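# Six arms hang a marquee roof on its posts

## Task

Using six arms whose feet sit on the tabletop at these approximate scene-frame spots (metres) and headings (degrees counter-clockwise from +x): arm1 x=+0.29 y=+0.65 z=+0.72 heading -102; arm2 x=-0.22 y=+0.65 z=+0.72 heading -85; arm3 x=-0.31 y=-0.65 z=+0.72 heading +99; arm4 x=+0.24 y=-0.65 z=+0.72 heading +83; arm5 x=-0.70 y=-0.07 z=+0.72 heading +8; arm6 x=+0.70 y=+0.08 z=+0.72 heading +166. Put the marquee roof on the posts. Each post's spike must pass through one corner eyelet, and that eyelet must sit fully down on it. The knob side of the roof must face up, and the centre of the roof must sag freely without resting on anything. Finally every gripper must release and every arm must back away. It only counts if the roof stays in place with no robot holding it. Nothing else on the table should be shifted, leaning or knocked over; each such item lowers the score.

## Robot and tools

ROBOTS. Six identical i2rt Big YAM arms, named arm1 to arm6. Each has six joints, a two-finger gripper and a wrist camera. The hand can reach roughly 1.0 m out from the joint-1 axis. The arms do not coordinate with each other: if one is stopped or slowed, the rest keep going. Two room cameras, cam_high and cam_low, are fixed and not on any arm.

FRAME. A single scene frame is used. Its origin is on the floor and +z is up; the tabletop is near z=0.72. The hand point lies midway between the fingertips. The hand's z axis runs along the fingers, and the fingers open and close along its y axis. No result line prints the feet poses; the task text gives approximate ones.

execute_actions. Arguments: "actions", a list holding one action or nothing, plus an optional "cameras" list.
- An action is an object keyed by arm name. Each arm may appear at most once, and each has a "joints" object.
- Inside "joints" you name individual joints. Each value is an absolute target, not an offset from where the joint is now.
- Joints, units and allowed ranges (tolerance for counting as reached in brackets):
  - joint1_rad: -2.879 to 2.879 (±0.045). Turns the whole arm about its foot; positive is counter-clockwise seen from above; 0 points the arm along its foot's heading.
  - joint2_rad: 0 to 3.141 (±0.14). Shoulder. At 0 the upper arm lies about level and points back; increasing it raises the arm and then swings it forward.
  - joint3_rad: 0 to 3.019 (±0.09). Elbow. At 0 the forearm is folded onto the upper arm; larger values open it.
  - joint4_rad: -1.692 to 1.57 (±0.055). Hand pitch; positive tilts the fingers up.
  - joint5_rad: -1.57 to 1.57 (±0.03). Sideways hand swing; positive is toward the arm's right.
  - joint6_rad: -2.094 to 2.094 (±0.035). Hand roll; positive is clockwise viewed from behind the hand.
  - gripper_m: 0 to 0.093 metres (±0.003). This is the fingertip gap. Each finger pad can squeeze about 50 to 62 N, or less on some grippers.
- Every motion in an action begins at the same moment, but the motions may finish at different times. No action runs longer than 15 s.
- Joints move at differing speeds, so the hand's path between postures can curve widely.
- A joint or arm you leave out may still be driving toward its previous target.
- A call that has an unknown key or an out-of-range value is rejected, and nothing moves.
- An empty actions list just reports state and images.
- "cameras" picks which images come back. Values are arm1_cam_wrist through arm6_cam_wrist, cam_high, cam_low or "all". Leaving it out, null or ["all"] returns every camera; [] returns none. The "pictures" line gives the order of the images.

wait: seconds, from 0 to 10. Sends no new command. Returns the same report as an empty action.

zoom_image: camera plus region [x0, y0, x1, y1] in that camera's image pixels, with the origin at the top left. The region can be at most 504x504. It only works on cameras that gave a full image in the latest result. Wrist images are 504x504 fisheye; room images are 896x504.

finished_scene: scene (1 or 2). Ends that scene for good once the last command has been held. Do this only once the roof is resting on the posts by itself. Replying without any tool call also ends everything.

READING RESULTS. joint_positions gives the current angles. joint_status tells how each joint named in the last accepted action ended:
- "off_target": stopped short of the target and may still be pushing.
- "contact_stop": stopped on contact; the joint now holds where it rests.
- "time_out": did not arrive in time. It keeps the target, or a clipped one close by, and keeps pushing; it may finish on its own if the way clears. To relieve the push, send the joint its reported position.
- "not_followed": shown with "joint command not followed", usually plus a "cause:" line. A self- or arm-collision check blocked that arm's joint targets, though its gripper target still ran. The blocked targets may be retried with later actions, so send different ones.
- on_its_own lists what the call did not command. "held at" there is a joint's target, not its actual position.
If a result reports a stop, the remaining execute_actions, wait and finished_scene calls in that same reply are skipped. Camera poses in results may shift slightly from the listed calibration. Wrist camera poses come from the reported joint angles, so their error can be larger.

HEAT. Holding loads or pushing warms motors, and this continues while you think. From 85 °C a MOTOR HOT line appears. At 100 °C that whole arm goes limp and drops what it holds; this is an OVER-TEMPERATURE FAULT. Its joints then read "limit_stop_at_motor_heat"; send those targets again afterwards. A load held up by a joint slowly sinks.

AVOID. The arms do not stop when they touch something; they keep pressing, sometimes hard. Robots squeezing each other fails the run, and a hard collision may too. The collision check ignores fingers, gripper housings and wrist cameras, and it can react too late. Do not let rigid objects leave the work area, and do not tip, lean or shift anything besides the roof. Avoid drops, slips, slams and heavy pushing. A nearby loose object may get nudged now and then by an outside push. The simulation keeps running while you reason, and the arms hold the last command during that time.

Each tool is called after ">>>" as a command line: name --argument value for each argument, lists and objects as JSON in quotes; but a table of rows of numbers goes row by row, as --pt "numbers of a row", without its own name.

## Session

>>> execute_actions --actions '[]'

Scene clock: 0.00 s.
arm1.joint_positions: joint1_rad=+0.257 joint2_rad=+0.413 joint3_rad=+0.552 joint4_rad=-1.252 joint5_rad=+0.204 joint6_rad=-0.384 gripper_m=+0.095
arm1.joint_status: not commanded
arm1.hand: x=+0.2727 y=+0.4590 z=+0.9414 quat_wxyz=(-0.054, -0.523, -0.817, +0.239) (m; scene frame)
arm2.joint_positions: joint1_rad=-0.357 joint2_rad=+0.519 joint3_rad=+0.405 joint4_rad=-0.989 joint5_rad=-0.262 joint6_rad=+0.293 gripper_m=+0.094
arm2.joint_status: not commanded
arm2.hand: x=-0.2397 y=+0.4331 z=+0.9350 quat_wxyz=(-0.256, -0.834, -0.482, +0.074) (m; scene frame)
arm3.joint_positions: joint1_rad=+0.117 joint2_rad=+0.333 joint3_rad=+0.661 joint4_rad=-1.408 joint5_rad=+0.301 joint6_rad=+0.513 gripper_m=+0.095
arm3.joint_status: not commanded
arm3.hand: x=-0.3024 y=-0.4832 z=+0.9746 quat_wxyz=(-0.228, +0.561, -0.778, -0.167) (m; scene frame)
arm4.joint_positions: joint1_rad=-0.201 joint2_rad=+0.473 joint3_rad=+0.473 joint4_rad=-1.093 joint5_rad=-0.142 joint6_rad=-0.533 gripper_m=+0.094
arm4.joint_status: not commanded
arm4.hand: x=+0.2789 y=-0.4437 z=+0.9236 quat_wxyz=(-0.197, +0.772, -0.584, -0.158) (m; scene frame)
arm5.joint_positions: joint1_rad=+0.396 joint2_rad=+0.404 joint3_rad=+0.603 joint4_rad=-1.295 joint5_rad=+0.099 joint6_rad=+0.239 gripper_m=+0.095
arm5.joint_status: not commanded
arm5.hand: x=-0.5349 y=+0.0145 z=+0.9299 quat_wxyz=(-0.241, +0.145, -0.959, -0.048) (m; scene frame)
arm6.joint_positions: joint1_rad=-0.302 joint2_rad=+0.499 joint3_rad=+0.439 joint4_rad=-1.058 joint5_rad=-0.311 joint6_rad=-0.197 gripper_m=+0.094
arm6.joint_status: not commanded
arm6.hand: x=+0.4948 y=+0.1463 z=+0.9510 quat_wxyz=(+0.058, +0.955, -0.141, -0.254) (m; scene frame)
pictures: arm1_cam_wrist, arm2_cam_wrist, arm3_cam_wrist, arm4_cam_wrist, arm5_cam_wrist, arm6_cam_wrist, cam_high, cam_low
Images, in order (width x height): arm1_cam_wrist 504x504, arm2_cam_wrist 504x504, arm3_cam_wrist 504x504, arm4_cam_wrist 504x504, arm5_cam_wrist 504x504, arm6_cam_wrist 504x504, cam_high 896x504, cam_low 896x504.

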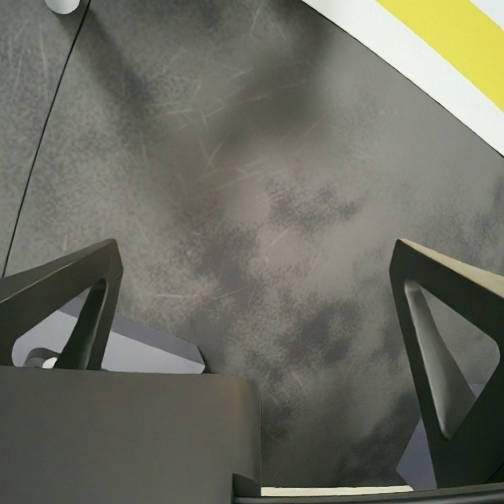

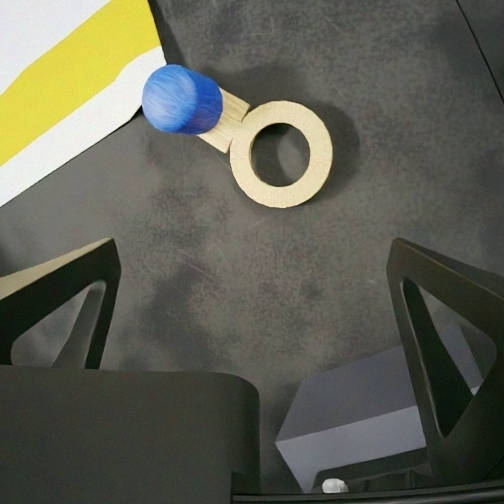

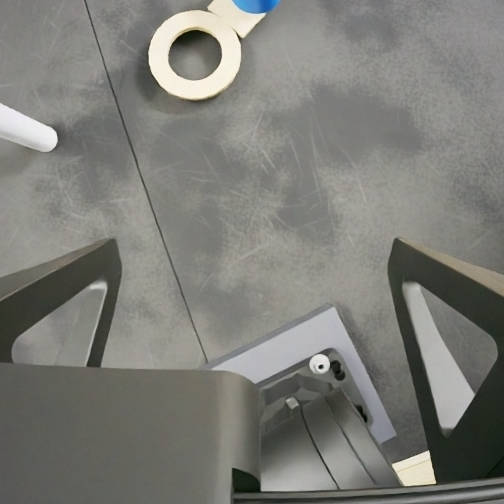

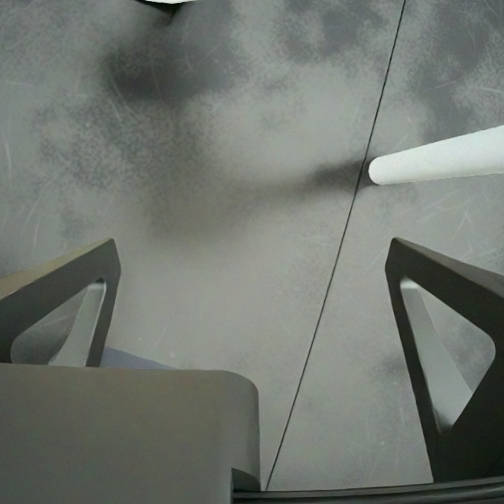

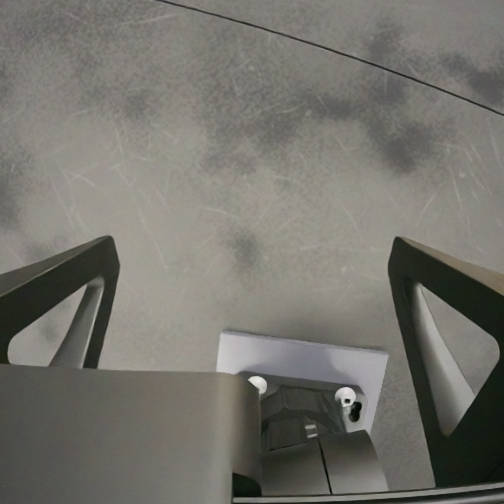

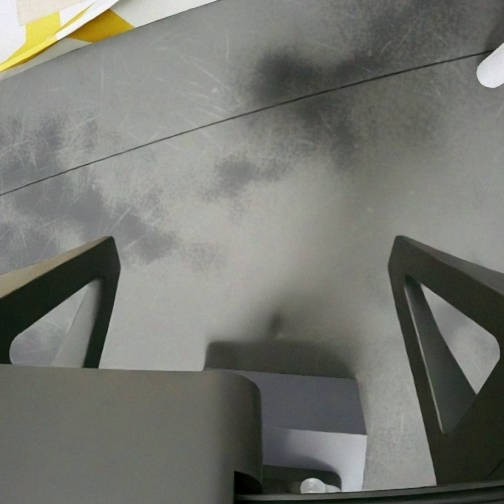

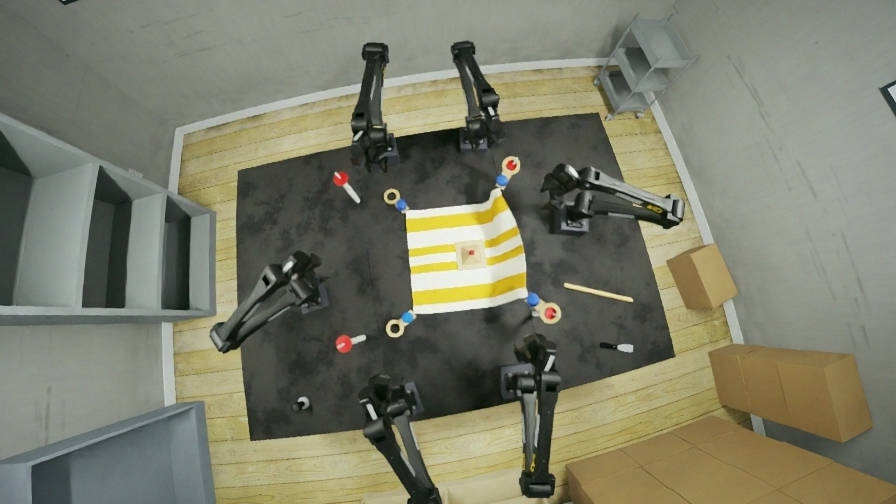

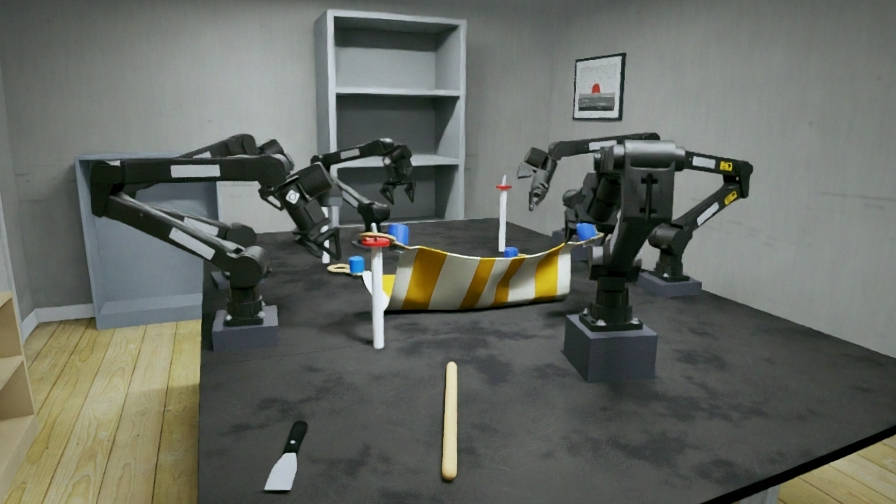

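>>> execute_actions --actions '[]' --cameras '["cam_high","arm2_cam_wrist","arm3_cam_wrist"]'

Scene clock: 0.93 s.
arm1.joint_positions: joint1_rad=+0.257 joint2_rad=+0.413 joint3_rad=+0.552 joint4_rad=-1.252 joint5_rad=+0.204 joint6_rad=-0.384 gripper_m=+0.095
arm1.joint_status: not commanded
arm1.hand: x=+0.2727 y=+0.4590 z=+0.9414 quat_wxyz=(-0.054, -0.523, -0.817, +0.239) (m; scene frame)
arm2.joint_positions: joint1_rad=-0.357 joint2_rad=+0.519 joint3_rad=+0.405 joint4_rad=-0.989 joint5_rad=-0.262 joint6_rad=+0.293 gripper_m=+0.094
arm2.joint_status: not commanded
arm2.hand: x=-0.2397 y=+0.4331 z=+0.9350 quat_wxyz=(-0.256, -0.834, -0.482, +0.074) (m; scene frame)
arm3.joint_positions: joint1_rad=+0.117 joint2_rad=+0.333 joint3_rad=+0.661 joint4_rad=-1.408 joint5_rad=+0.301 joint6_rad=+0.513 gripper_m=+0.095
arm3.joint_status: not commanded
arm3.hand: x=-0.3024 y=-0.4832 z=+0.9746 quat_wxyz=(-0.228, +0.561, -0.778, -0.167) (m; scene frame)
arm4.joint_positions: joint1_rad=-0.201 joint2_rad=+0.473 joint3_rad=+0.473 joint4_rad=-1.093 joint5_rad=-0.142 joint6_rad=-0.533 gripper_m=+0.094
arm4.joint_status: not commanded
arm4.hand: x=+0.2789 y=-0.4437 z=+0.9236 quat_wxyz=(-0.197, +0.772, -0.584, -0.158) (m; scene frame)
arm5.joint_positions: joint1_rad=+0.396 joint2_rad=+0.404 joint3_rad=+0.603 joint4_rad=-1.295 joint5_rad=+0.099 joint6_rad=+0.239 gripper_m=+0.095
arm5.joint_status: not commanded
arm5.hand: x=-0.5349 y=+0.0145 z=+0.9299 quat_wxyz=(-0.241, +0.145, -0.959, -0.048) (m; scene frame)
arm6.joint_positions: joint1_rad=-0.302 joint2_rad=+0.499 joint3_rad=+0.439 joint4_rad=-1.058 joint5_rad=-0.311 joint6_rad=-0.197 gripper_m=+0.094
arm6.joint_status: not commanded
arm6.hand: x=+0.4948 y=+0.1463 z=+0.9510 quat_wxyz=(+0.058, +0.955, -0.141, -0.254) (m; scene frame)
pictures: arm2_cam_wrist, arm3_cam_wrist, cam_high
Images, in order (width x height): arm2_cam_wrist 504x504, arm3_cam_wrist 504x504, cam_high 896x504.

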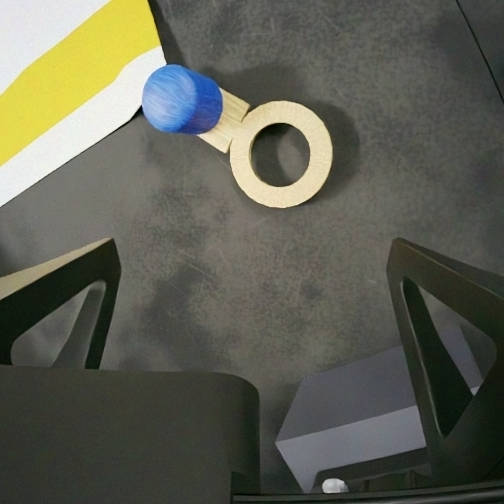

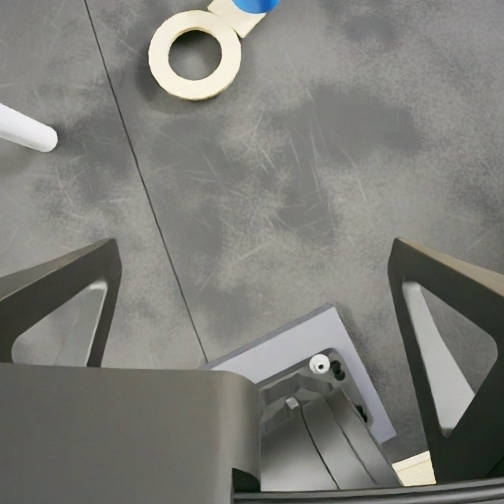

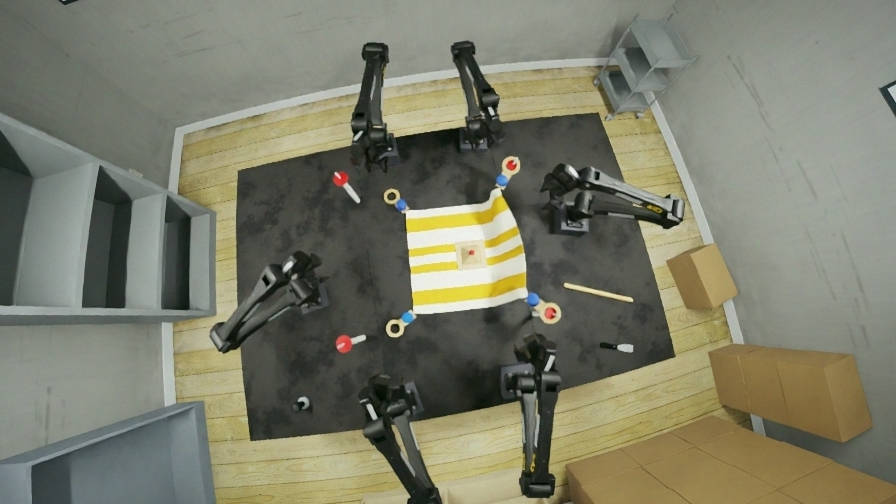

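>>> execute_actions --actions '[{"arm2":{"joints":{"joint1_rad":0.08,"joint2_rad":1.4,"joint3_rad":0.99,"joint4_rad":-1.12,"joint5_rad":0,"joint6_rad":-0.42}},"arm3":{"joints":{"joint1_rad":-0.35,"joint2_rad":1.47,"joint3_rad":1.05,"joint4_rad":-1.12,"joint5_rad":0,"joint6_rad":0.85}},"arm5":{"joints":{"joint1_rad":0.1,"joint2_rad":0.3,"joint3_rad":0.5}}}]' --cameras '["arm2_cam_wrist","arm3_cam_wrist"]'

Scene clock: 3.37 s.
arm1.joint_positions: joint1_rad=+0.257 joint2_rad=+0.413 joint3_rad=+0.552 joint4_rad=-1.252 joint5_rad=+0.204 joint6_rad=-0.384 gripper_m=+0.095
arm1.joint_status: not commanded
arm1.hand: x=+0.2727 y=+0.4590 z=+0.9414 quat_wxyz=(-0.054, -0.523, -0.817, +0.239) (m; scene frame)
arm2.joint_positions: joint1_rad=+0.077 joint2_rad=+1.406 joint3_rad=+0.952 joint4_rad=-1.106 joint5_rad=-0.002 joint6_rad=-0.405 gripper_m=+0.094
arm2.joint_status: all done
arm2.hand: x=-0.1680 y=+0.2821 z=+0.9184 quat_wxyz=(-0.006, -0.490, -0.871, +0.007) (m; scene frame)
arm3.joint_positions: joint1_rad=-0.346 joint2_rad=+1.464 joint3_rad=+1.040 joint4_rad=-1.125 joint5_rad=+0.003 joint6_rad=+0.834 gripper_m=+0.095
arm3.joint_status: all done
arm3.hand: x=-0.2306 y=-0.2558 z=+0.8553 quat_wxyz=(-0.007, +0.267, -0.964, -0.011) (m; scene frame)
arm4.joint_positions: joint1_rad=-0.201 joint2_rad=+0.473 joint3_rad=+0.473 joint4_rad=-1.093 joint5_rad=-0.142 joint6_rad=-0.533 gripper_m=+0.094
arm4.joint_status: not commanded
arm4.hand: x=+0.2789 y=-0.4437 z=+0.9236 quat_wxyz=(-0.197, +0.772, -0.584, -0.158) (m; scene frame)
arm5.joint_positions: joint1_rad=+0.107 joint2_rad=+0.299 joint3_rad=+0.493 joint4_rad=-1.295 joint5_rad=+0.099 joint6_rad=+0.239 gripper_m=+0.095
arm5.joint_status: all done
arm5.hand: x=-0.5376 y=-0.0424 z=+0.8924 quat_wxyz=(-0.243, +0.005, -0.970, -0.013) (m; scene frame)
arm6.joint_positions: joint1_rad=-0.302 joint2_rad=+0.499 joint3_rad=+0.439 joint4_rad=-1.058 joint5_rad=-0.311 joint6_rad=-0.197 gripper_m=+0.094
arm6.joint_status: not commanded
arm6.hand: x=+0.4948 y=+0.1463 z=+0.9510 quat_wxyz=(+0.058, +0.955, -0.141, -0.254) (m; scene frame)
pictures: arm2_cam_wrist, arm3_cam_wrist
camera_calibration (this result's frames):
arm2_cam_wrist: T_world_to_cam=[[-0.84905, -0.528082, -0.0155996, 0.0227503], [-0.443072, 0.695668, 0.56545, -0.778639], [-0.287752, 0.487007, -0.824635, 0.689189], [0, 0, 0, 1]] pos_world=[-0.127362, 0.218049, 1.00897]
arm3_cam_wrist: T_world_to_cam=[[0.51586, -0.856569, -0.0133237, -0.0923594], [-0.697325, -0.42889, 0.574274, -0.758859], [-0.49762, -0.286954, -0.818555, 0.63406], [0, 0, 0, 1]] pos_world=[-0.166006, -0.222633, 0.953575]
Images, in order (width x height): arm2_cam_wrist 504x504, arm3_cam_wrist 504x504.

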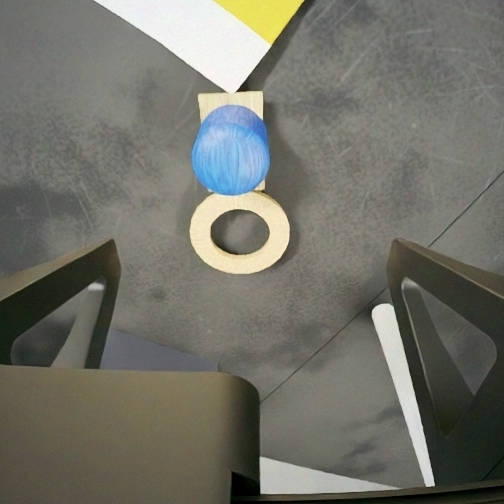

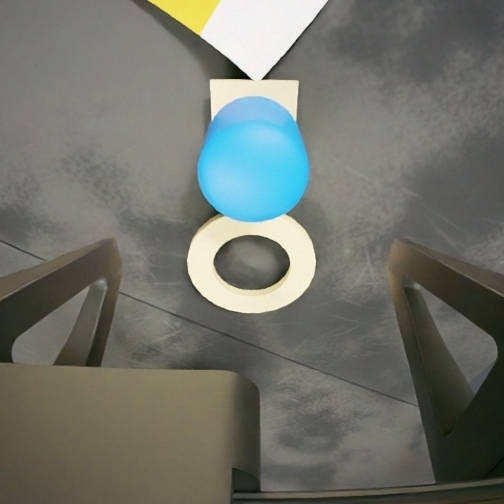

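>>> execute_actions --actions '[{"arm2":{"joints":{"joint1_rad":0.11,"joint2_rad":1.555,"joint3_rad":0.8,"joint4_rad":-0.78}},"arm3":{"joints":{"joint2_rad":1.605,"joint3_rad":0.895,"joint4_rad":-0.83}}}]' --cameras '["arm2_cam_wrist","arm3_cam_wrist"]'

Scene clock: 4.97 s.
arm1.joint_positions: joint1_rad=+0.257 joint2_rad=+0.413 joint3_rad=+0.552 joint4_rad=-1.252 joint5_rad=+0.204 joint6_rad=-0.384 gripper_m=+0.095
arm1.joint_status: not commanded
arm1.hand: x=+0.2727 y=+0.4590 z=+0.9414 quat_wxyz=(-0.054, -0.523, -0.817, +0.239) (m; scene frame)
arm2.joint_positions: joint1_rad=+0.103 joint2_rad=+1.567 joint3_rad=+0.779 joint4_rad=-0.797 joint5_rad=-0.001 joint6_rad=-0.406 gripper_m=+0.094
arm2.joint_status: all done
arm2.hand: x=-0.1614 y=+0.3007 z=+0.8095 quat_wxyz=(+0.002, -0.479, -0.878, -0.003) (m; scene frame)
arm3.joint_positions: joint1_rad=-0.346 joint2_rad=+1.606 joint3_rad=+0.892 joint4_rad=-0.842 joint5_rad=+0.003 joint6_rad=+0.834 gripper_m=+0.095
arm3.joint_status: all done
arm3.hand: x=-0.2320 y=-0.2624 z=+0.7547 quat_wxyz=(-0.005, +0.267, -0.964, -0.008) (m; scene frame)
arm4.joint_positions: joint1_rad=-0.201 joint2_rad=+0.473 joint3_rad=+0.473 joint4_rad=-1.093 joint5_rad=-0.142 joint6_rad=-0.533 gripper_m=+0.094
arm4.joint_status: not commanded
arm4.hand: x=+0.2789 y=-0.4437 z=+0.9236 quat_wxyz=(-0.197, +0.772, -0.584, -0.158) (m; scene frame)
arm5.joint_positions: joint1_rad=+0.107 joint2_rad=+0.299 joint3_rad=+0.493 joint4_rad=-1.295 joint5_rad=+0.099 joint6_rad=+0.239 gripper_m=+0.095
arm5.joint_status: not commanded
arm5.hand: x=-0.5376 y=-0.0424 z=+0.8924 quat_wxyz=(-0.243, +0.005, -0.970, -0.013) (m; scene frame)
arm6.joint_positions: joint1_rad=-0.302 joint2_rad=+0.499 joint3_rad=+0.439 joint4_rad=-1.058 joint5_rad=-0.311 joint6_rad=-0.197 gripper_m=+0.094
arm6.joint_status: not commanded
arm6.hand: x=+0.4948 y=+0.1463 z=+0.9510 quat_wxyz=(+0.058, +0.955, -0.141, -0.254) (m; scene frame)
pictures: arm2_cam_wrist, arm3_cam_wrist
camera_calibration (this result's frames):
arm2_cam_wrist: T_world_to_cam=[[-0.834542, -0.550387, -0.0247698, 0.0529963], [-0.459094, 0.669855, 0.583547, -0.736587], [-0.304585, 0.498366, -0.811701, 0.575662], [0, 0, 0, 1]] pos_world=[-0.118598, 0.235684, 0.898412]
arm3_cam_wrist: T_world_to_cam=[[0.515527, -0.856834, -0.00824953, -0.102609], [-0.696709, -0.424751, 0.578086, -0.706588], [-0.498827, -0.292271, -0.815934, 0.545425], [0, 0, 0, 1]] pos_world=[-0.167316, -0.228631, 0.852652]
Images, in order (width x height): arm2_cam_wrist 504x504, arm3_cam_wrist 504x504.

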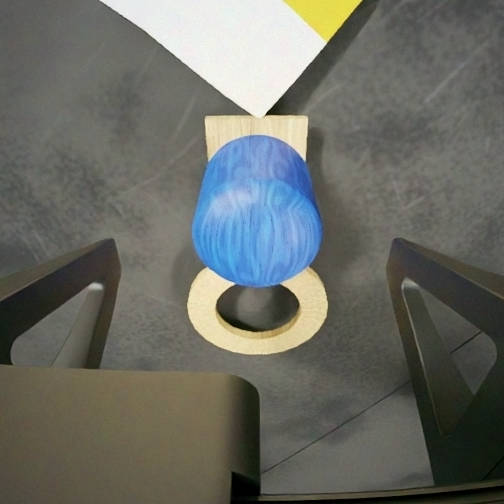

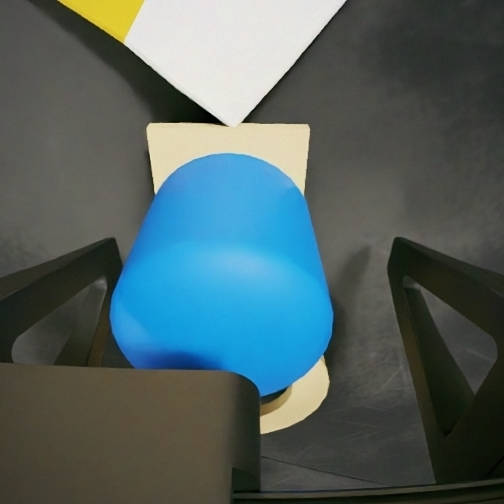

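>>> execute_actions --actions '[{"arm2":{"joints":{"joint2_rad":1.73,"joint4_rad":-0.62}},"arm3":{"joints":{"gripper_m":0.02}}}]' --cameras '[]'

>>> execute_actions --actions '[{"arm2":{"joints":{"gripper_m":0.02}}}]' --cameras '["arm2_cam_wrist","arm5_cam_wrist"]'

Scene clock: 6.20 s.
arm1.joint_positions: joint1_rad=+0.257 joint2_rad=+0.413 joint3_rad=+0.552 joint4_rad=-1.252 joint5_rad=+0.204 joint6_rad=-0.384 gripper_m=+0.095
arm1.joint_status: not commanded
arm1.hand: x=+0.2727 y=+0.4590 z=+0.9414 quat_wxyz=(-0.054, -0.523, -0.817, +0.239) (m; scene frame)
arm2.joint_positions: joint1_rad=+0.103 joint2_rad=+1.738 joint3_rad=+0.779 joint4_rad=-0.638 joint5_rad=-0.001 joint6_rad=-0.406 gripper_m=+0.094
arm2.joint_status: all done
arm2.hand: x=-0.1596 y=+0.2897 z=+0.7508 quat_wxyz=(+0.005, -0.479, -0.878, -0.007) (m; scene frame)
arm3.joint_positions: joint1_rad=-0.346 joint2_rad=+1.605 joint3_rad=+0.892 joint4_rad=-0.840 joint5_rad=+0.002 joint6_rad=+0.835 gripper_m=+0.048
arm3.joint_status: gripper_m off_target (ended at +0.048, target +0.020)
arm3.hand: x=-0.2321 y=-0.2619 z=+0.7550 quat_wxyz=(-0.005, +0.267, -0.964, -0.009) (m; scene frame)
arm4.joint_positions: joint1_rad=-0.201 joint2_rad=+0.473 joint3_rad=+0.473 joint4_rad=-1.093 joint5_rad=-0.142 joint6_rad=-0.533 gripper_m=+0.094
arm4.joint_status: not commanded
arm4.hand: x=+0.2789 y=-0.4437 z=+0.9236 quat_wxyz=(-0.197, +0.772, -0.584, -0.158) (m; scene frame)
arm5.joint_positions: joint1_rad=+0.107 joint2_rad=+0.299 joint3_rad=+0.493 joint4_rad=-1.295 joint5_rad=+0.099 joint6_rad=+0.239 gripper_m=+0.095
arm5.joint_status: not commanded
arm5.hand: x=-0.5376 y=-0.0424 z=+0.8924 quat_wxyz=(-0.243, +0.005, -0.970, -0.013) (m; scene frame)
arm6.joint_positions: joint1_rad=-0.302 joint2_rad=+0.499 joint3_rad=+0.439 joint4_rad=-1.058 joint5_rad=-0.311 joint6_rad=-0.197 gripper_m=+0.094
arm6.joint_status: not commanded
arm6.hand: x=+0.4948 y=+0.1463 z=+0.9510 quat_wxyz=(+0.058, +0.955, -0.141, -0.254) (m; scene frame)
pictures: none
No camera images: the call's "cameras" was empty. Leave "cameras" out to get every camera's image.

Scene clock: 6.87 s.
arm1.joint_positions: joint1_rad=+0.257 joint2_rad=+0.413 joint3_rad=+0.552 joint4_rad=-1.252 joint5_rad=+0.204 joint6_rad=-0.384 gripper_m=+0.095
arm1.joint_status: not commanded
arm1.hand: x=+0.2727 y=+0.4590 z=+0.9414 quat_wxyz=(-0.054, -0.523, -0.817, +0.239) (m; scene frame)
arm2.joint_positions: joint1_rad=+0.103 joint2_rad=+1.738 joint3_rad=+0.779 joint4_rad=-0.637 joint5_rad=+0.000 joint6_rad=-0.407 gripper_m=+0.047
arm2.joint_status: gripper_m off_target (ended at +0.047, target +0.020)
arm2.hand: x=-0.1597 y=+0.2895 z=+0.7508 quat_wxyz=(+0.005, -0.478, -0.878, -0.006) (m; scene frame)
arm3.joint_positions: joint1_rad=-0.346 joint2_rad=+1.605 joint3_rad=+0.892 joint4_rad=-0.840 joint5_rad=+0.002 joint6_rad=+0.835 gripper_m=+0.048
arm3.joint_status: not commanded
arm3.hand: x=-0.2321 y=-0.2619 z=+0.7550 quat_wxyz=(-0.005, +0.267, -0.964, -0.009) (m; scene frame)
arm4.joint_positions: joint1_rad=-0.201 joint2_rad=+0.473 joint3_rad=+0.473 joint4_rad=-1.093 joint5_rad=-0.142 joint6_rad=-0.533 gripper_m=+0.094
arm4.joint_status: not commanded
arm4.hand: x=+0.2789 y=-0.4437 z=+0.9236 quat_wxyz=(-0.197, +0.772, -0.584, -0.158) (m; scene frame)
arm5.joint_positions: joint1_rad=+0.107 joint2_rad=+0.299 joint3_rad=+0.493 joint4_rad=-1.295 joint5_rad=+0.099 joint6_rad=+0.239 gripper_m=+0.095
arm5.joint_status: not commanded
arm5.hand: x=-0.5376 y=-0.0424 z=+0.8924 quat_wxyz=(-0.243, +0.005, -0.970, -0.013) (m; scene frame)
arm6.joint_positions: joint1_rad=-0.302 joint2_rad=+0.499 joint3_rad=+0.439 joint4_rad=-1.058 joint5_rad=-0.311 joint6_rad=-0.197 gripper_m=+0.094
arm6.joint_status: not commanded
arm6.hand: x=+0.4948 y=+0.1463 z=+0.9510 quat_wxyz=(+0.058, +0.955, -0.141, -0.254) (m; scene frame)
pictures: arm2_cam_wrist, arm5_cam_wrist
camera_calibration (this result's frames):
arm2_cam_wrist: T_world_to_cam=[[-0.834197, -0.550753, -0.0280504, 0.049335], [-0.457904, 0.663424, 0.59177, -0.698153], [-0.30731, 0.506497, -0.805619, 0.526785], [0, 0, 0, 1]] pos_world=[-0.116646, 0.223528, 0.838918]
arm5_cam_wrist: T_world_to_cam=[[0.0273731, -0.999501, -0.0157439, -0.0113389], [-0.990555, -0.0292382, 0.133961, -0.648693], [-0.134354, 0.0119283, -0.990862, 0.938403], [0, 0, 0, 1]] pos_world=[-0.516178, -0.0414934, 1.01655]
Images, in order (width x height): arm2_cam_wrist 504x504, arm5_cam_wrist 504x504.

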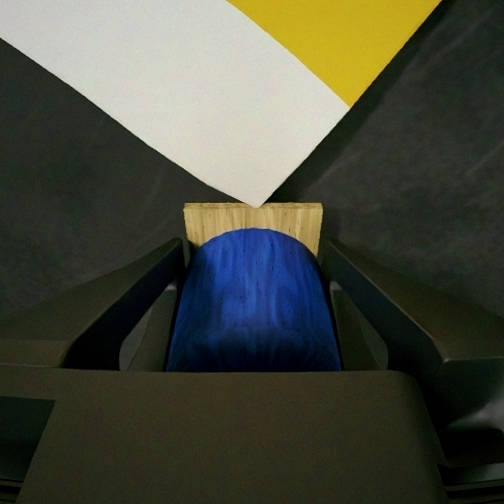

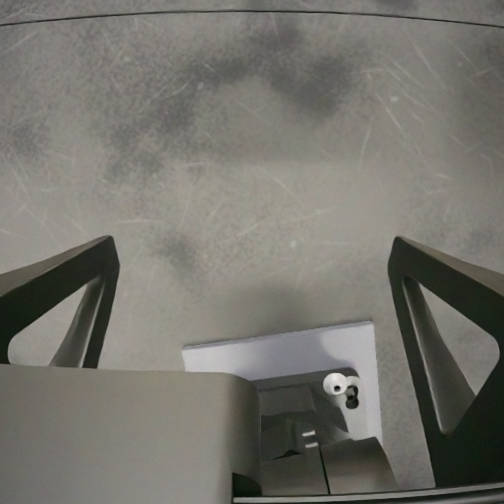

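>>> execute_actions --actions '[{"arm2":{"joints":{"joint2_rad":1.146,"joint3_rad":1.2,"joint4_rad":-1.6}},"arm3":{"joints":{"joint2_rad":1.338,"joint3_rad":1.48,"joint4_rad":-1.68}},"arm5":{"joints":{"joint1_rad":0.84,"joint2_rad":0.3,"joint3_rad":0.45,"joint4_rad":-0.3,"joint5_rad":0,"joint6_rad":0}}}]' --cameras '[]'

>>> execute_actions --actions '[{"arm2":{"joints":{"joint1_rad":-0.39,"joint6_rad":-1.27}},"arm3":{"joints":{"joint1_rad":0.1,"joint6_rad":1.31}}}]' --cameras '["arm2_cam_wrist","arm3_cam_wrist","arm5_cam_wrist","cam_high"]'

Scene clock: 9.40 s.
arm1.joint_positions: joint1_rad=+0.257 joint2_rad=+0.413 joint3_rad=+0.552 joint4_rad=-1.252 joint5_rad=+0.204 joint6_rad=-0.384 gripper_m=+0.095
arm1.joint_status: not commanded
arm1.hand: x=+0.2727 y=+0.4590 z=+0.9414 quat_wxyz=(-0.054, -0.523, -0.817, +0.239) (m; scene frame)
arm2.joint_positions: joint1_rad=+0.103 joint2_rad=+1.157 joint3_rad=+1.189 joint4_rad=-1.566 joint5_rad=+0.000 joint6_rad=-0.407 gripper_m=+0.047
arm2.joint_status: all done
arm2.hand: x=-0.1669 y=+0.3341 z=+1.0874 quat_wxyz=(-0.014, -0.478, -0.878, +0.018) (m; scene frame)
arm3.joint_positions: joint1_rad=-0.346 joint2_rad=+1.337 joint3_rad=+1.437 joint4_rad=-1.655 joint5_rad=+0.002 joint6_rad=+0.835 gripper_m=+0.048
arm3.joint_status: all done
arm3.hand: x=-0.2343 y=-0.2749 z=+1.0508 quat_wxyz=(-0.004, +0.267, -0.964, -0.009) (m; scene frame)
arm4.joint_positions: joint1_rad=-0.201 joint2_rad=+0.473 joint3_rad=+0.473 joint4_rad=-1.093 joint5_rad=-0.142 joint6_rad=-0.533 gripper_m=+0.094
arm4.joint_status: not commanded
arm4.hand: x=+0.2789 y=-0.4437 z=+0.9236 quat_wxyz=(-0.197, +0.772, -0.584, -0.158) (m; scene frame)
arm5.joint_positions: joint1_rad=+0.833 joint2_rad=+0.299 joint3_rad=+0.443 joint4_rad=-0.318 joint5_rad=+0.001 joint6_rad=+0.007 gripper_m=+0.095
arm5.joint_status: all done
arm5.hand: x=-0.5408 y=+0.1816 z=+1.0500 quat_wxyz=(-0.568, +0.365, -0.670, -0.309) (m; scene frame)
arm6.joint_positions: joint1_rad=-0.302 joint2_rad=+0.499 joint3_rad=+0.439 joint4_rad=-1.058 joint5_rad=-0.311 joint6_rad=-0.197 gripper_m=+0.094
arm6.joint_status: not commanded
arm6.hand: x=+0.4948 y=+0.1463 z=+0.9510 quat_wxyz=(+0.058, +0.955, -0.141, -0.254) (m; scene frame)
pictures: none
No camera images: the call's "cameras" was empty. Leave "cameras" out to get every camera's image.

Scene clock: 12.27 s.
arm1.joint_positions: joint1_rad=+0.257 joint2_rad=+0.413 joint3_rad=+0.552 joint4_rad=-1.252 joint5_rad=+0.204 joint6_rad=-0.384 gripper_m=+0.095
arm1.joint_status: not commanded
arm1.hand: x=+0.2727 y=+0.4590 z=+0.9414 quat_wxyz=(-0.054, -0.523, -0.817, +0.239) (m; scene frame)
arm2.joint_positions: joint1_rad=-0.375 joint2_rad=+1.157 joint3_rad=+1.189 joint4_rad=-1.568 joint5_rad=-0.012 joint6_rad=-1.233 gripper_m=+0.047
arm2.joint_status: joint6_rad time_out (moved -0.826 of -0.863); the others done
arm2.on_its_own: joint6_rad reads -1.233 and still pushes toward -1.270 since a time_out
arm2.hand: x=-0.3171 y=+0.3452 z=+1.0872 quat_wxyz=(-0.008, -0.318, -0.948, +0.021) (m; scene frame)
arm3.joint_positions: joint1_rad=+0.044 joint2_rad=+1.331 joint3_rad=+1.448 joint4_rad=-1.664 joint5_rad=+0.047 joint6_rad=+1.208 gripper_m=+0.048
arm3.joint_status: joint1_rad time_out (moved +0.390 of +0.446); joint6_rad time_out (moved +0.373 of +0.475)
arm3.on_its_own: joint1_rad reads +0.044 and still pushes toward +0.100 since a time_out; joint6_rad reads +1.208 and still pushes toward +1.310 since a time_out
arm3.hand: x=-0.3752 y=-0.2738 z=+1.0574 quat_wxyz=(-0.025, +0.274, -0.961, -0.012) (m; scene frame)
arm4.joint_positions: joint1_rad=-0.201 joint2_rad=+0.473 joint3_rad=+0.473 joint4_rad=-1.093 joint5_rad=-0.142 joint6_rad=-0.533 gripper_m=+0.094
arm4.joint_status: not commanded
arm4.hand: x=+0.2789 y=-0.4437 z=+0.9236 quat_wxyz=(-0.197, +0.772, -0.584, -0.158) (m; scene frame)
arm5.joint_positions: joint1_rad=+0.833 joint2_rad=+0.299 joint3_rad=+0.443 joint4_rad=-0.318 joint5_rad=+0.001 joint6_rad=+0.007 gripper_m=+0.095
arm5.joint_status: not commanded
arm5.hand: x=-0.5408 y=+0.1816 z=+1.0500 quat_wxyz=(-0.568, +0.365, -0.670, -0.309) (m; scene frame)
arm6.joint_positions: joint1_rad=-0.302 joint2_rad=+0.499 joint3_rad=+0.439 joint4_rad=-1.058 joint5_rad=-0.311 joint6_rad=-0.197 gripper_m=+0.094
arm6.joint_status: not commanded
arm6.hand: x=+0.4948 y=+0.1463 z=+0.9510 quat_wxyz=(+0.058, +0.955, -0.141, -0.254) (m; scene frame)
pictures: arm2_cam_wrist, arm3_cam_wrist, arm5_cam_wrist, cam_high
camera_calibration (this result's frames):
arm2_cam_wrist: T_world_to_cam=[[-0.595446, -0.803288, 0.0131197, 0.0762992], [-0.662931, 0.500498, 0.556798, -0.976953], [-0.453836, 0.322845, -0.830544, 0.765213], [0, 0, 0, 1]] pos_world=[-0.25494, 0.303208, 1.17851]
arm3_cam_wrist: T_world_to_cam=[[0.528341, -0.849019, -0.00476125, -0.0327097], [-0.710503, -0.4452, 0.54496, -0.961874], [-0.464801, -0.284542, -0.838448, 0.756275], [0, 0, 0, 1]] pos_world=[-0.314615, -0.240805, 1.15812]
arm5_cam_wrist: T_world_to_cam=[[0.840413, -0.54176, 0.014217, 0.540195], [-0.376623, -0.602702, -0.703495, 0.64904], [0.389694, 0.585872, -0.710558, 0.97634], [0, 0, 0, 1]] pos_world=[-0.590018, 0.111824, 1.14266]
Images, in order (width x height): arm2_cam_wrist 504x504, arm3_cam_wrist 504x504, arm5_cam_wrist 504x504, cam_high 896x504.

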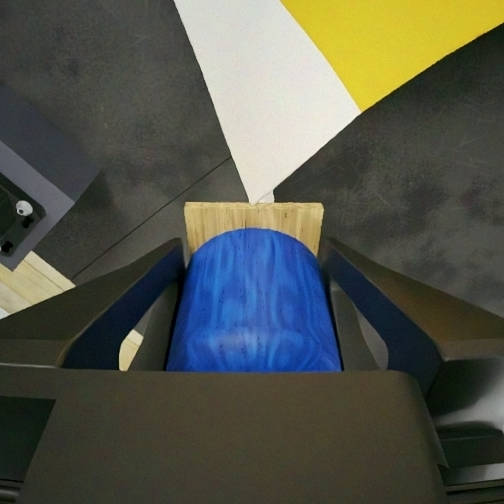

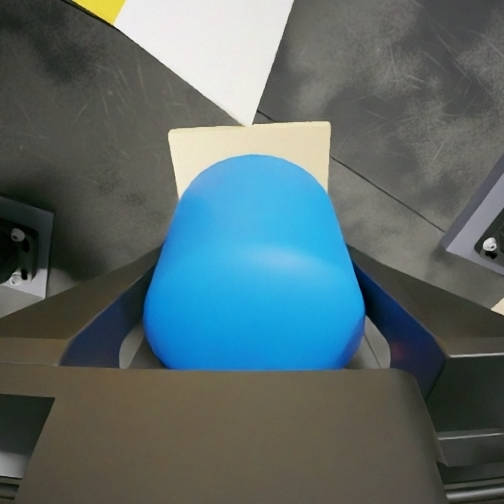

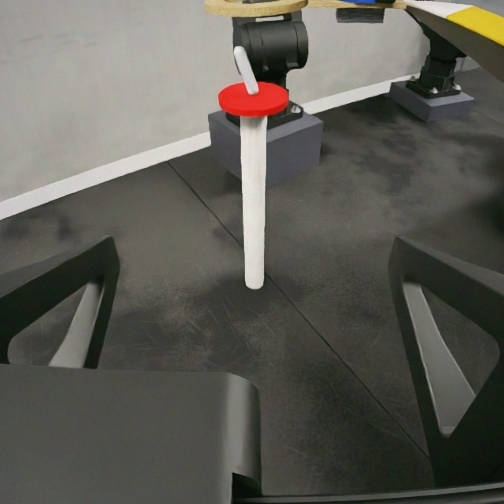

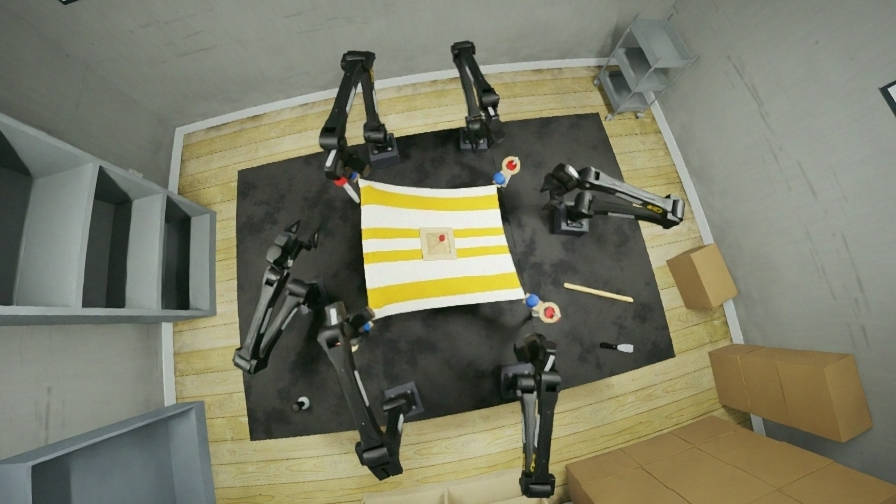

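>>> execute_actions --actions '[{"arm2":{"joints":{"joint1_rad":-0.53,"joint2_rad":1.14,"joint3_rad":1.25,"joint4_rad":-1.63,"joint6_rad":-1.36}},"arm3":{"joints":{"joint1_rad":0.15,"joint3_rad":1.54,"joint4_rad":-1.69,"joint6_rad":1.36}}}]' --cameras '["arm5_cam_wrist","cam_low"]'

Scene clock: 14.83 s.
arm1.joint_positions: joint1_rad=+0.257 joint2_rad=+0.413 joint3_rad=+0.552 joint4_rad=-1.252 joint5_rad=+0.204 joint6_rad=-0.384 gripper_m=+0.095
arm1.joint_status: not commanded
arm1.hand: x=+0.2727 y=+0.4590 z=+0.9414 quat_wxyz=(-0.054, -0.523, -0.817, +0.239) (m; scene frame)
arm2.joint_positions: joint1_rad=-0.510 joint2_rad=+1.157 joint3_rad=+1.205 joint4_rad=-1.576 joint5_rad=-0.025 joint6_rad=-1.320 gripper_m=+0.047
arm2.joint_status: joint6_rad time_out (moved -0.087 of -0.127); the others done
arm2.on_its_own: joint6_rad reads -1.320 and still pushes toward -1.360 since a time_out
arm2.hand: x=-0.3564 y=+0.3586 z=+1.0933 quat_wxyz=(-0.012, -0.341, -0.940, +0.026) (m; scene frame)
arm3.joint_positions: joint1_rad=+0.144 joint2_rad=+1.336 joint3_rad=+1.500 joint4_rad=-1.667 joint5_rad=+0.015 joint6_rad=+1.317 gripper_m=+0.048
arm3.joint_status: joint6_rad time_out (moved +0.109 of +0.152); the others done
arm3.on_its_own: joint6_rad reads +1.317 and still pushes toward +1.360 since a time_out
arm3.hand: x=-0.4208 y=-0.2739 z=+1.0756 quat_wxyz=(-0.007, +0.270, -0.962, -0.036) (m; scene frame)
arm4.joint_positions: joint1_rad=-0.201 joint2_rad=+0.473 joint3_rad=+0.473 joint4_rad=-1.093 joint5_rad=-0.142 joint6_rad=-0.533 gripper_m=+0.094
arm4.joint_status: not commanded
arm4.hand: x=+0.2789 y=-0.4437 z=+0.9236 quat_wxyz=(-0.197, +0.772, -0.584, -0.158) (m; scene frame)
arm5.joint_positions: joint1_rad=+0.833 joint2_rad=+0.299 joint3_rad=+0.443 joint4_rad=-0.318 joint5_rad=+0.001 joint6_rad=+0.007 gripper_m=+0.095
arm5.joint_status: not commanded
arm5.hand: x=-0.5408 y=+0.1816 z=+1.0500 quat_wxyz=(-0.568, +0.365, -0.670, -0.309) (m; scene frame)
arm6.joint_positions: joint1_rad=-0.302 joint2_rad=+0.499 joint3_rad=+0.439 joint4_rad=-1.058 joint5_rad=-0.311 joint6_rad=-0.197 gripper_m=+0.094
arm6.joint_status: not commanded
arm6.hand: x=+0.4948 y=+0.1463 z=+0.9510 quat_wxyz=(+0.058, +0.955, -0.141, -0.254) (m; scene frame)
pictures: arm5_cam_wrist, cam_low
camera_calibration (this result's frames):
arm5_cam_wrist: T_world_to_cam=[[0.840413, -0.54176, 0.014217, 0.540195], [-0.376623, -0.602702, -0.703495, 0.64904], [0.389694, 0.585872, -0.710558, 0.97634], [0, 0, 0, 1]] pos_world=[-0.590018, 0.111824, 1.14266]
Images, in order (width x height): arm5_cam_wrist 504x504, cam_low 896x504.

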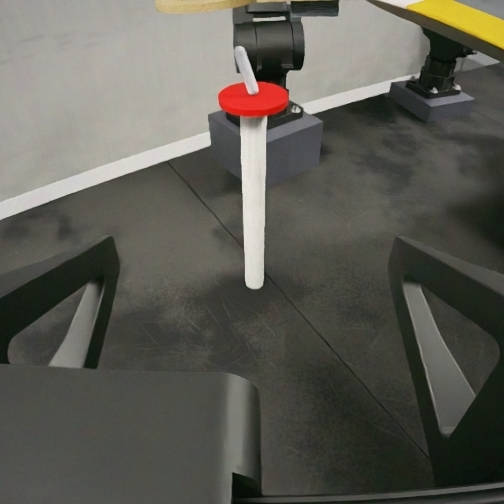

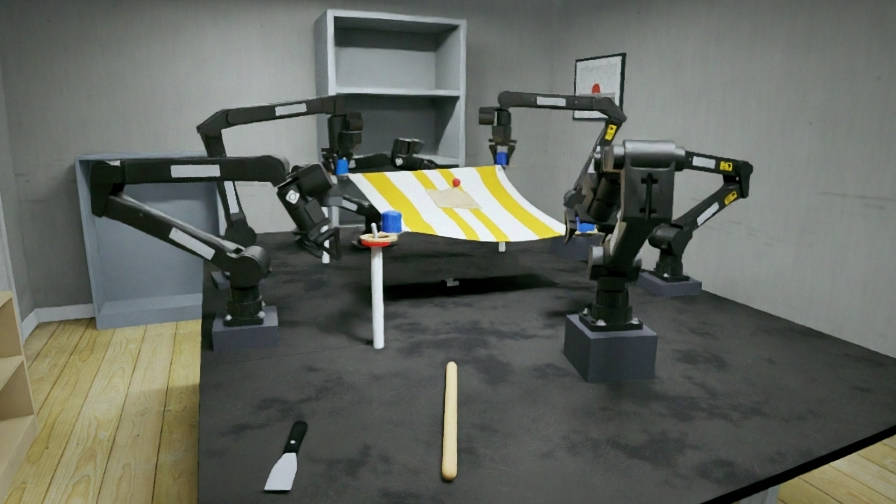

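>>> execute_actions --actions '[{"arm5":{"joints":{"joint4_rad":0.05}}}]' --cameras '["arm5_cam_wrist","cam_high"]'

>>> zoom_image --camera "cam_high" --region '[280,130,440,380]'

Scene clock: 16.07 s.
arm1.joint_positions: joint1_rad=+0.257 joint2_rad=+0.413 joint3_rad=+0.552 joint4_rad=-1.252 joint5_rad=+0.204 joint6_rad=-0.384 gripper_m=+0.095
arm1.joint_status: not commanded
arm1.hand: x=+0.2727 y=+0.4590 z=+0.9414 quat_wxyz=(-0.054, -0.523, -0.817, +0.239) (m; scene frame)
arm2.joint_positions: joint1_rad=-0.510 joint2_rad=+1.157 joint3_rad=+1.205 joint4_rad=-1.576 joint5_rad=-0.025 joint6_rad=-1.320 gripper_m=+0.047
arm2.joint_status: not commanded
arm2.on_its_own: joint6_rad reads -1.320 and still pushes toward -1.360 since a time_out
arm2.hand: x=-0.3564 y=+0.3586 z=+1.0933 quat_wxyz=(-0.012, -0.341, -0.940, +0.026) (m; scene frame)
arm3.joint_positions: joint1_rad=+0.144 joint2_rad=+1.336 joint3_rad=+1.500 joint4_rad=-1.667 joint5_rad=+0.015 joint6_rad=+1.317 gripper_m=+0.048
arm3.joint_status: not commanded
arm3.on_its_own: joint6_rad reads +1.317 and still pushes toward +1.360 since a time_out
arm3.hand: x=-0.4208 y=-0.2739 z=+1.0756 quat_wxyz=(-0.007, +0.270, -0.962, -0.036) (m; scene frame)
arm4.joint_positions: joint1_rad=-0.201 joint2_rad=+0.473 joint3_rad=+0.473 joint4_rad=-1.093 joint5_rad=-0.142 joint6_rad=-0.533 gripper_m=+0.094
arm4.joint_status: not commanded
arm4.hand: x=+0.2789 y=-0.4437 z=+0.9236 quat_wxyz=(-0.197, +0.772, -0.584, -0.158) (m; scene frame)
arm5.joint_positions: joint1_rad=+0.833 joint2_rad=+0.299 joint3_rad=+0.443 joint4_rad=+0.033 joint5_rad=+0.001 joint6_rad=+0.007 gripper_m=+0.095
arm5.joint_status: all done
arm5.hand: x=-0.5418 y=+0.1813 z=+1.1358 quat_wxyz=(-0.675, +0.306, -0.560, -0.369) (m; scene frame)
arm6.joint_positions: joint1_rad=-0.302 joint2_rad=+0.499 joint3_rad=+0.439 joint4_rad=-1.058 joint5_rad=-0.311 joint6_rad=-0.197 gripper_m=+0.094
arm6.joint_status: not commanded
arm6.hand: x=+0.4948 y=+0.1463 z=+0.9510 quat_wxyz=(+0.058, +0.955, -0.141, -0.254) (m; scene frame)
pictures: arm5_cam_wrist, cam_high
camera_calibration (this result's frames):
arm5_cam_wrist: T_world_to_cam=[[0.839336, -0.543453, 0.0131857, 0.540559], [-0.221383, -0.363867, -0.90476, 0.978224], [0.496493, 0.756478, -0.425718, 0.741246], [0, 0, 0, 1]] pos_world=[-0.605171, 0.0889758, 1.19349]
Images, in order (width x height): arm5_cam_wrist 504x504, cam_high 896x504.

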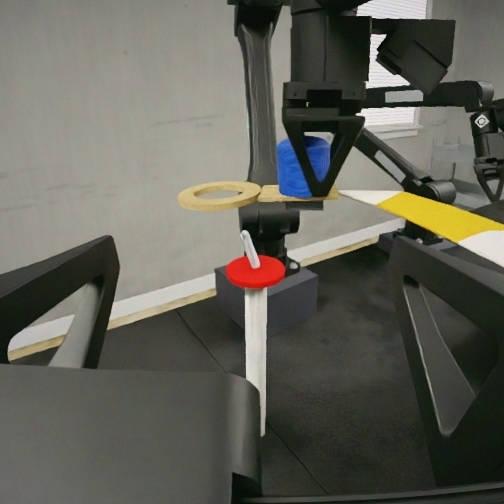

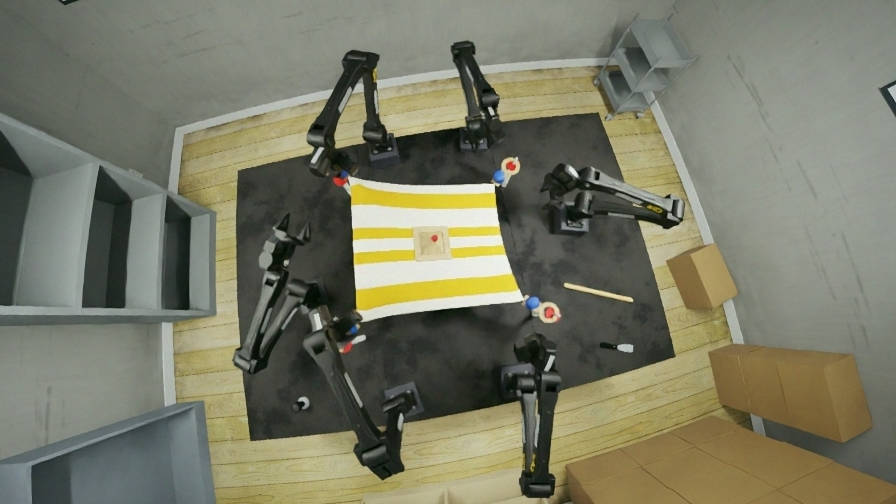

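Region (280, 130, 440, 380) of cam_high's 896x504 image, scaled by 2.016, with more detail than that image has; it fills the left 323 columns of this view, and the rest is white.

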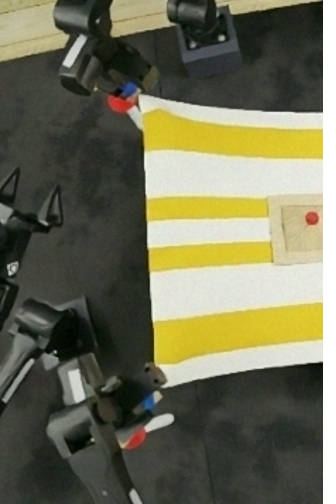

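>>> execute_actions --actions '[{"arm2":{"joints":{"joint1_rad":-0.44,"joint2_rad":1.09,"joint4_rad":-1.66,"joint6_rad":-1.32}},"arm5":{"joints":{"joint1_rad":0.3}}}]' --cameras '["arm5_cam_wrist"]'

Scene clock: 18.33 s.
arm1.joint_positions: joint1_rad=+0.257 joint2_rad=+0.413 joint3_rad=+0.552 joint4_rad=-1.252 joint5_rad=+0.204 joint6_rad=-0.384 gripper_m=+0.095
arm1.joint_status: not commanded
arm1.hand: x=+0.2727 y=+0.4590 z=+0.9414 quat_wxyz=(-0.054, -0.523, -0.817, +0.239) (m; scene frame)
arm2.joint_positions: joint1_rad=-0.428 joint2_rad=+1.114 joint3_rad=+1.205 joint4_rad=-1.597 joint5_rad=-0.019 joint6_rad=-1.300 gripper_m=+0.047
arm2.joint_status: joint4_rad time_out (moved -0.020 of -0.084); the others done
arm2.on_its_own: joint4_rad reads -1.597 and still pushes toward -1.660 since a time_out
arm2.hand: x=-0.3287 y=+0.3597 z=+1.1059 quat_wxyz=(-0.009, -0.312, -0.949, +0.037) (m; scene frame)
arm3.joint_positions: joint1_rad=+0.143 joint2_rad=+1.336 joint3_rad=+1.500 joint4_rad=-1.667 joint5_rad=+0.015 joint6_rad=+1.317 gripper_m=+0.048
arm3.joint_status: not commanded
arm3.on_its_own: joint6_rad reads +1.317 and still pushes toward +1.360 since a time_out
arm3.hand: x=-0.4202 y=-0.2738 z=+1.0756 quat_wxyz=(-0.007, +0.269, -0.962, -0.036) (m; scene frame)
arm4.joint_positions: joint1_rad=-0.201 joint2_rad=+0.473 joint3_rad=+0.473 joint4_rad=-1.093 joint5_rad=-0.142 joint6_rad=-0.533 gripper_m=+0.094
arm4.joint_status: not commanded
arm4.hand: x=+0.2789 y=-0.4437 z=+0.9236 quat_wxyz=(-0.197, +0.772, -0.584, -0.158) (m; scene frame)
arm5.joint_positions: joint1_rad=+0.307 joint2_rad=+0.299 joint3_rad=+0.443 joint4_rad=+0.033 joint5_rad=+0.000 joint6_rad=+0.007 gripper_m=+0.095
arm5.joint_status: all done
arm5.hand: x=-0.4372 y=+0.0656 z=+1.1367 quat_wxyz=(-0.749, +0.149, -0.620, -0.182) (m; scene frame)
arm6.joint_positions: joint1_rad=-0.302 joint2_rad=+0.499 joint3_rad=+0.439 joint4_rad=-1.058 joint5_rad=-0.311 joint6_rad=-0.197 gripper_m=+0.094
arm6.joint_status: not commanded
arm6.hand: x=+0.4948 y=+0.1463 z=+0.9510 quat_wxyz=(+0.058, +0.955, -0.141, -0.254) (m; scene frame)
pictures: arm5_cam_wrist
camera_calibration (this result's frames):
arm5_cam_wrist: T_world_to_cam=[[0.453598, -0.891164, 0.00871676, 0.249176], [-0.373454, -0.198948, -0.906064, 0.884268], [0.809186, 0.407733, -0.423051, 0.933775], [0, 0, 0, 1]] pos_world=[-0.53839, 0.0172494, 1.19407]
Images, in order (width x height): arm5_cam_wrist 504x504.

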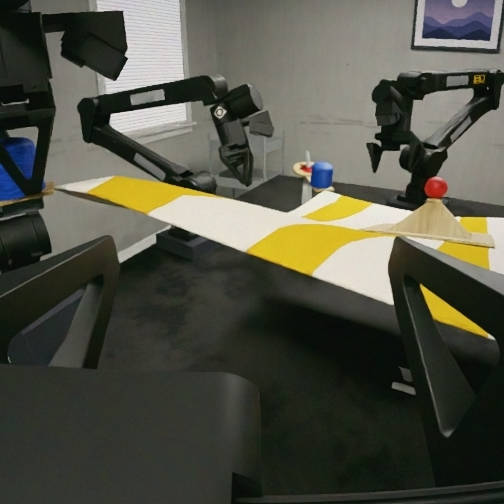

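Wrong direction; view from the other side.

>>> execute_actions --actions '[{"arm5":{"joints":{"joint1_rad":1.2,"joint5_rad":0.45}}}]' --cameras '["arm5_cam_wrist"]'

Scene clock: 19.90 s.
arm1.joint_positions: joint1_rad=+0.257 joint2_rad=+0.413 joint3_rad=+0.552 joint4_rad=-1.252 joint5_rad=+0.204 joint6_rad=-0.384 gripper_m=+0.095
arm1.joint_status: not commanded
arm1.hand: x=+0.2727 y=+0.4590 z=+0.9414 quat_wxyz=(-0.054, -0.523, -0.817, +0.239) (m; scene frame)
arm2.joint_positions: joint1_rad=-0.428 joint2_rad=+1.114 joint3_rad=+1.205 joint4_rad=-1.597 joint5_rad=-0.019 joint6_rad=-1.300 gripper_m=+0.047
arm2.joint_status: not commanded
arm2.on_its_own: joint4_rad reads -1.597 and still pushes toward -1.660 since a time_out
arm2.hand: x=-0.3287 y=+0.3597 z=+1.1059 quat_wxyz=(-0.009, -0.312, -0.949, +0.037) (m; scene frame)
arm3.joint_positions: joint1_rad=+0.143 joint2_rad=+1.336 joint3_rad=+1.500 joint4_rad=-1.667 joint5_rad=+0.015 joint6_rad=+1.317 gripper_m=+0.048
arm3.joint_status: not commanded
arm3.on_its_own: joint6_rad reads +1.317 and still pushes toward +1.360 since a time_out
arm3.hand: x=-0.4202 y=-0.2738 z=+1.0756 quat_wxyz=(-0.007, +0.269, -0.962, -0.036) (m; scene frame)
arm4.joint_positions: joint1_rad=-0.201 joint2_rad=+0.473 joint3_rad=+0.473 joint4_rad=-1.093 joint5_rad=-0.142 joint6_rad=-0.533 gripper_m=+0.094
arm4.joint_status: not commanded
arm4.hand: x=+0.2789 y=-0.4437 z=+0.9236 quat_wxyz=(-0.197, +0.772, -0.584, -0.158) (m; scene frame)
arm5.joint_positions: joint1_rad=+1.193 joint2_rad=+0.299 joint3_rad=+0.443 joint4_rad=+0.033 joint5_rad=+0.447 joint6_rad=+0.006 gripper_m=+0.095
arm5.joint_status: all done
arm5.hand: x=-0.5720 y=+0.1907 z=+1.1325 quat_wxyz=(-0.673, +0.261, -0.590, -0.361) (m; scene frame)
arm6.joint_positions: joint1_rad=-0.302 joint2_rad=+0.499 joint3_rad=+0.439 joint4_rad=-1.058 joint5_rad=-0.311 joint6_rad=-0.197 gripper_m=+0.094
arm6.joint_status: not commanded
arm6.hand: x=+0.4948 y=+0.1463 z=+0.9510 quat_wxyz=(+0.058, +0.955, -0.141, -0.254) (m; scene frame)
pictures: arm5_cam_wrist
camera_calibration (this result's frames):
arm5_cam_wrist: T_world_to_cam=[[0.792242, -0.607003, -0.0624476, 0.641933], [-0.312597, -0.315829, -0.895843, 0.900526], [0.524057, 0.729245, -0.439961, 0.78485], [0, 0, 0, 1]] pos_world=[-0.63837, 0.10172, 1.19212]
Images, in order (width x height): arm5_cam_wrist 504x504.

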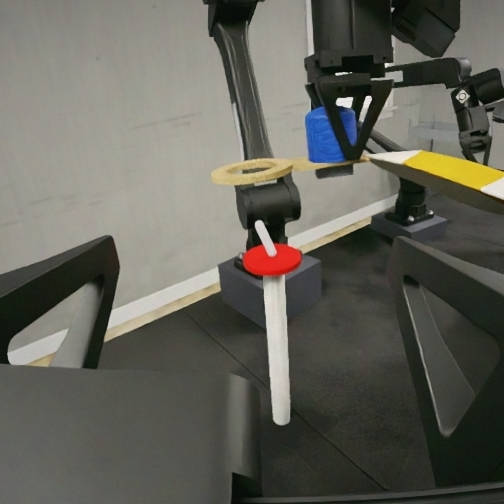

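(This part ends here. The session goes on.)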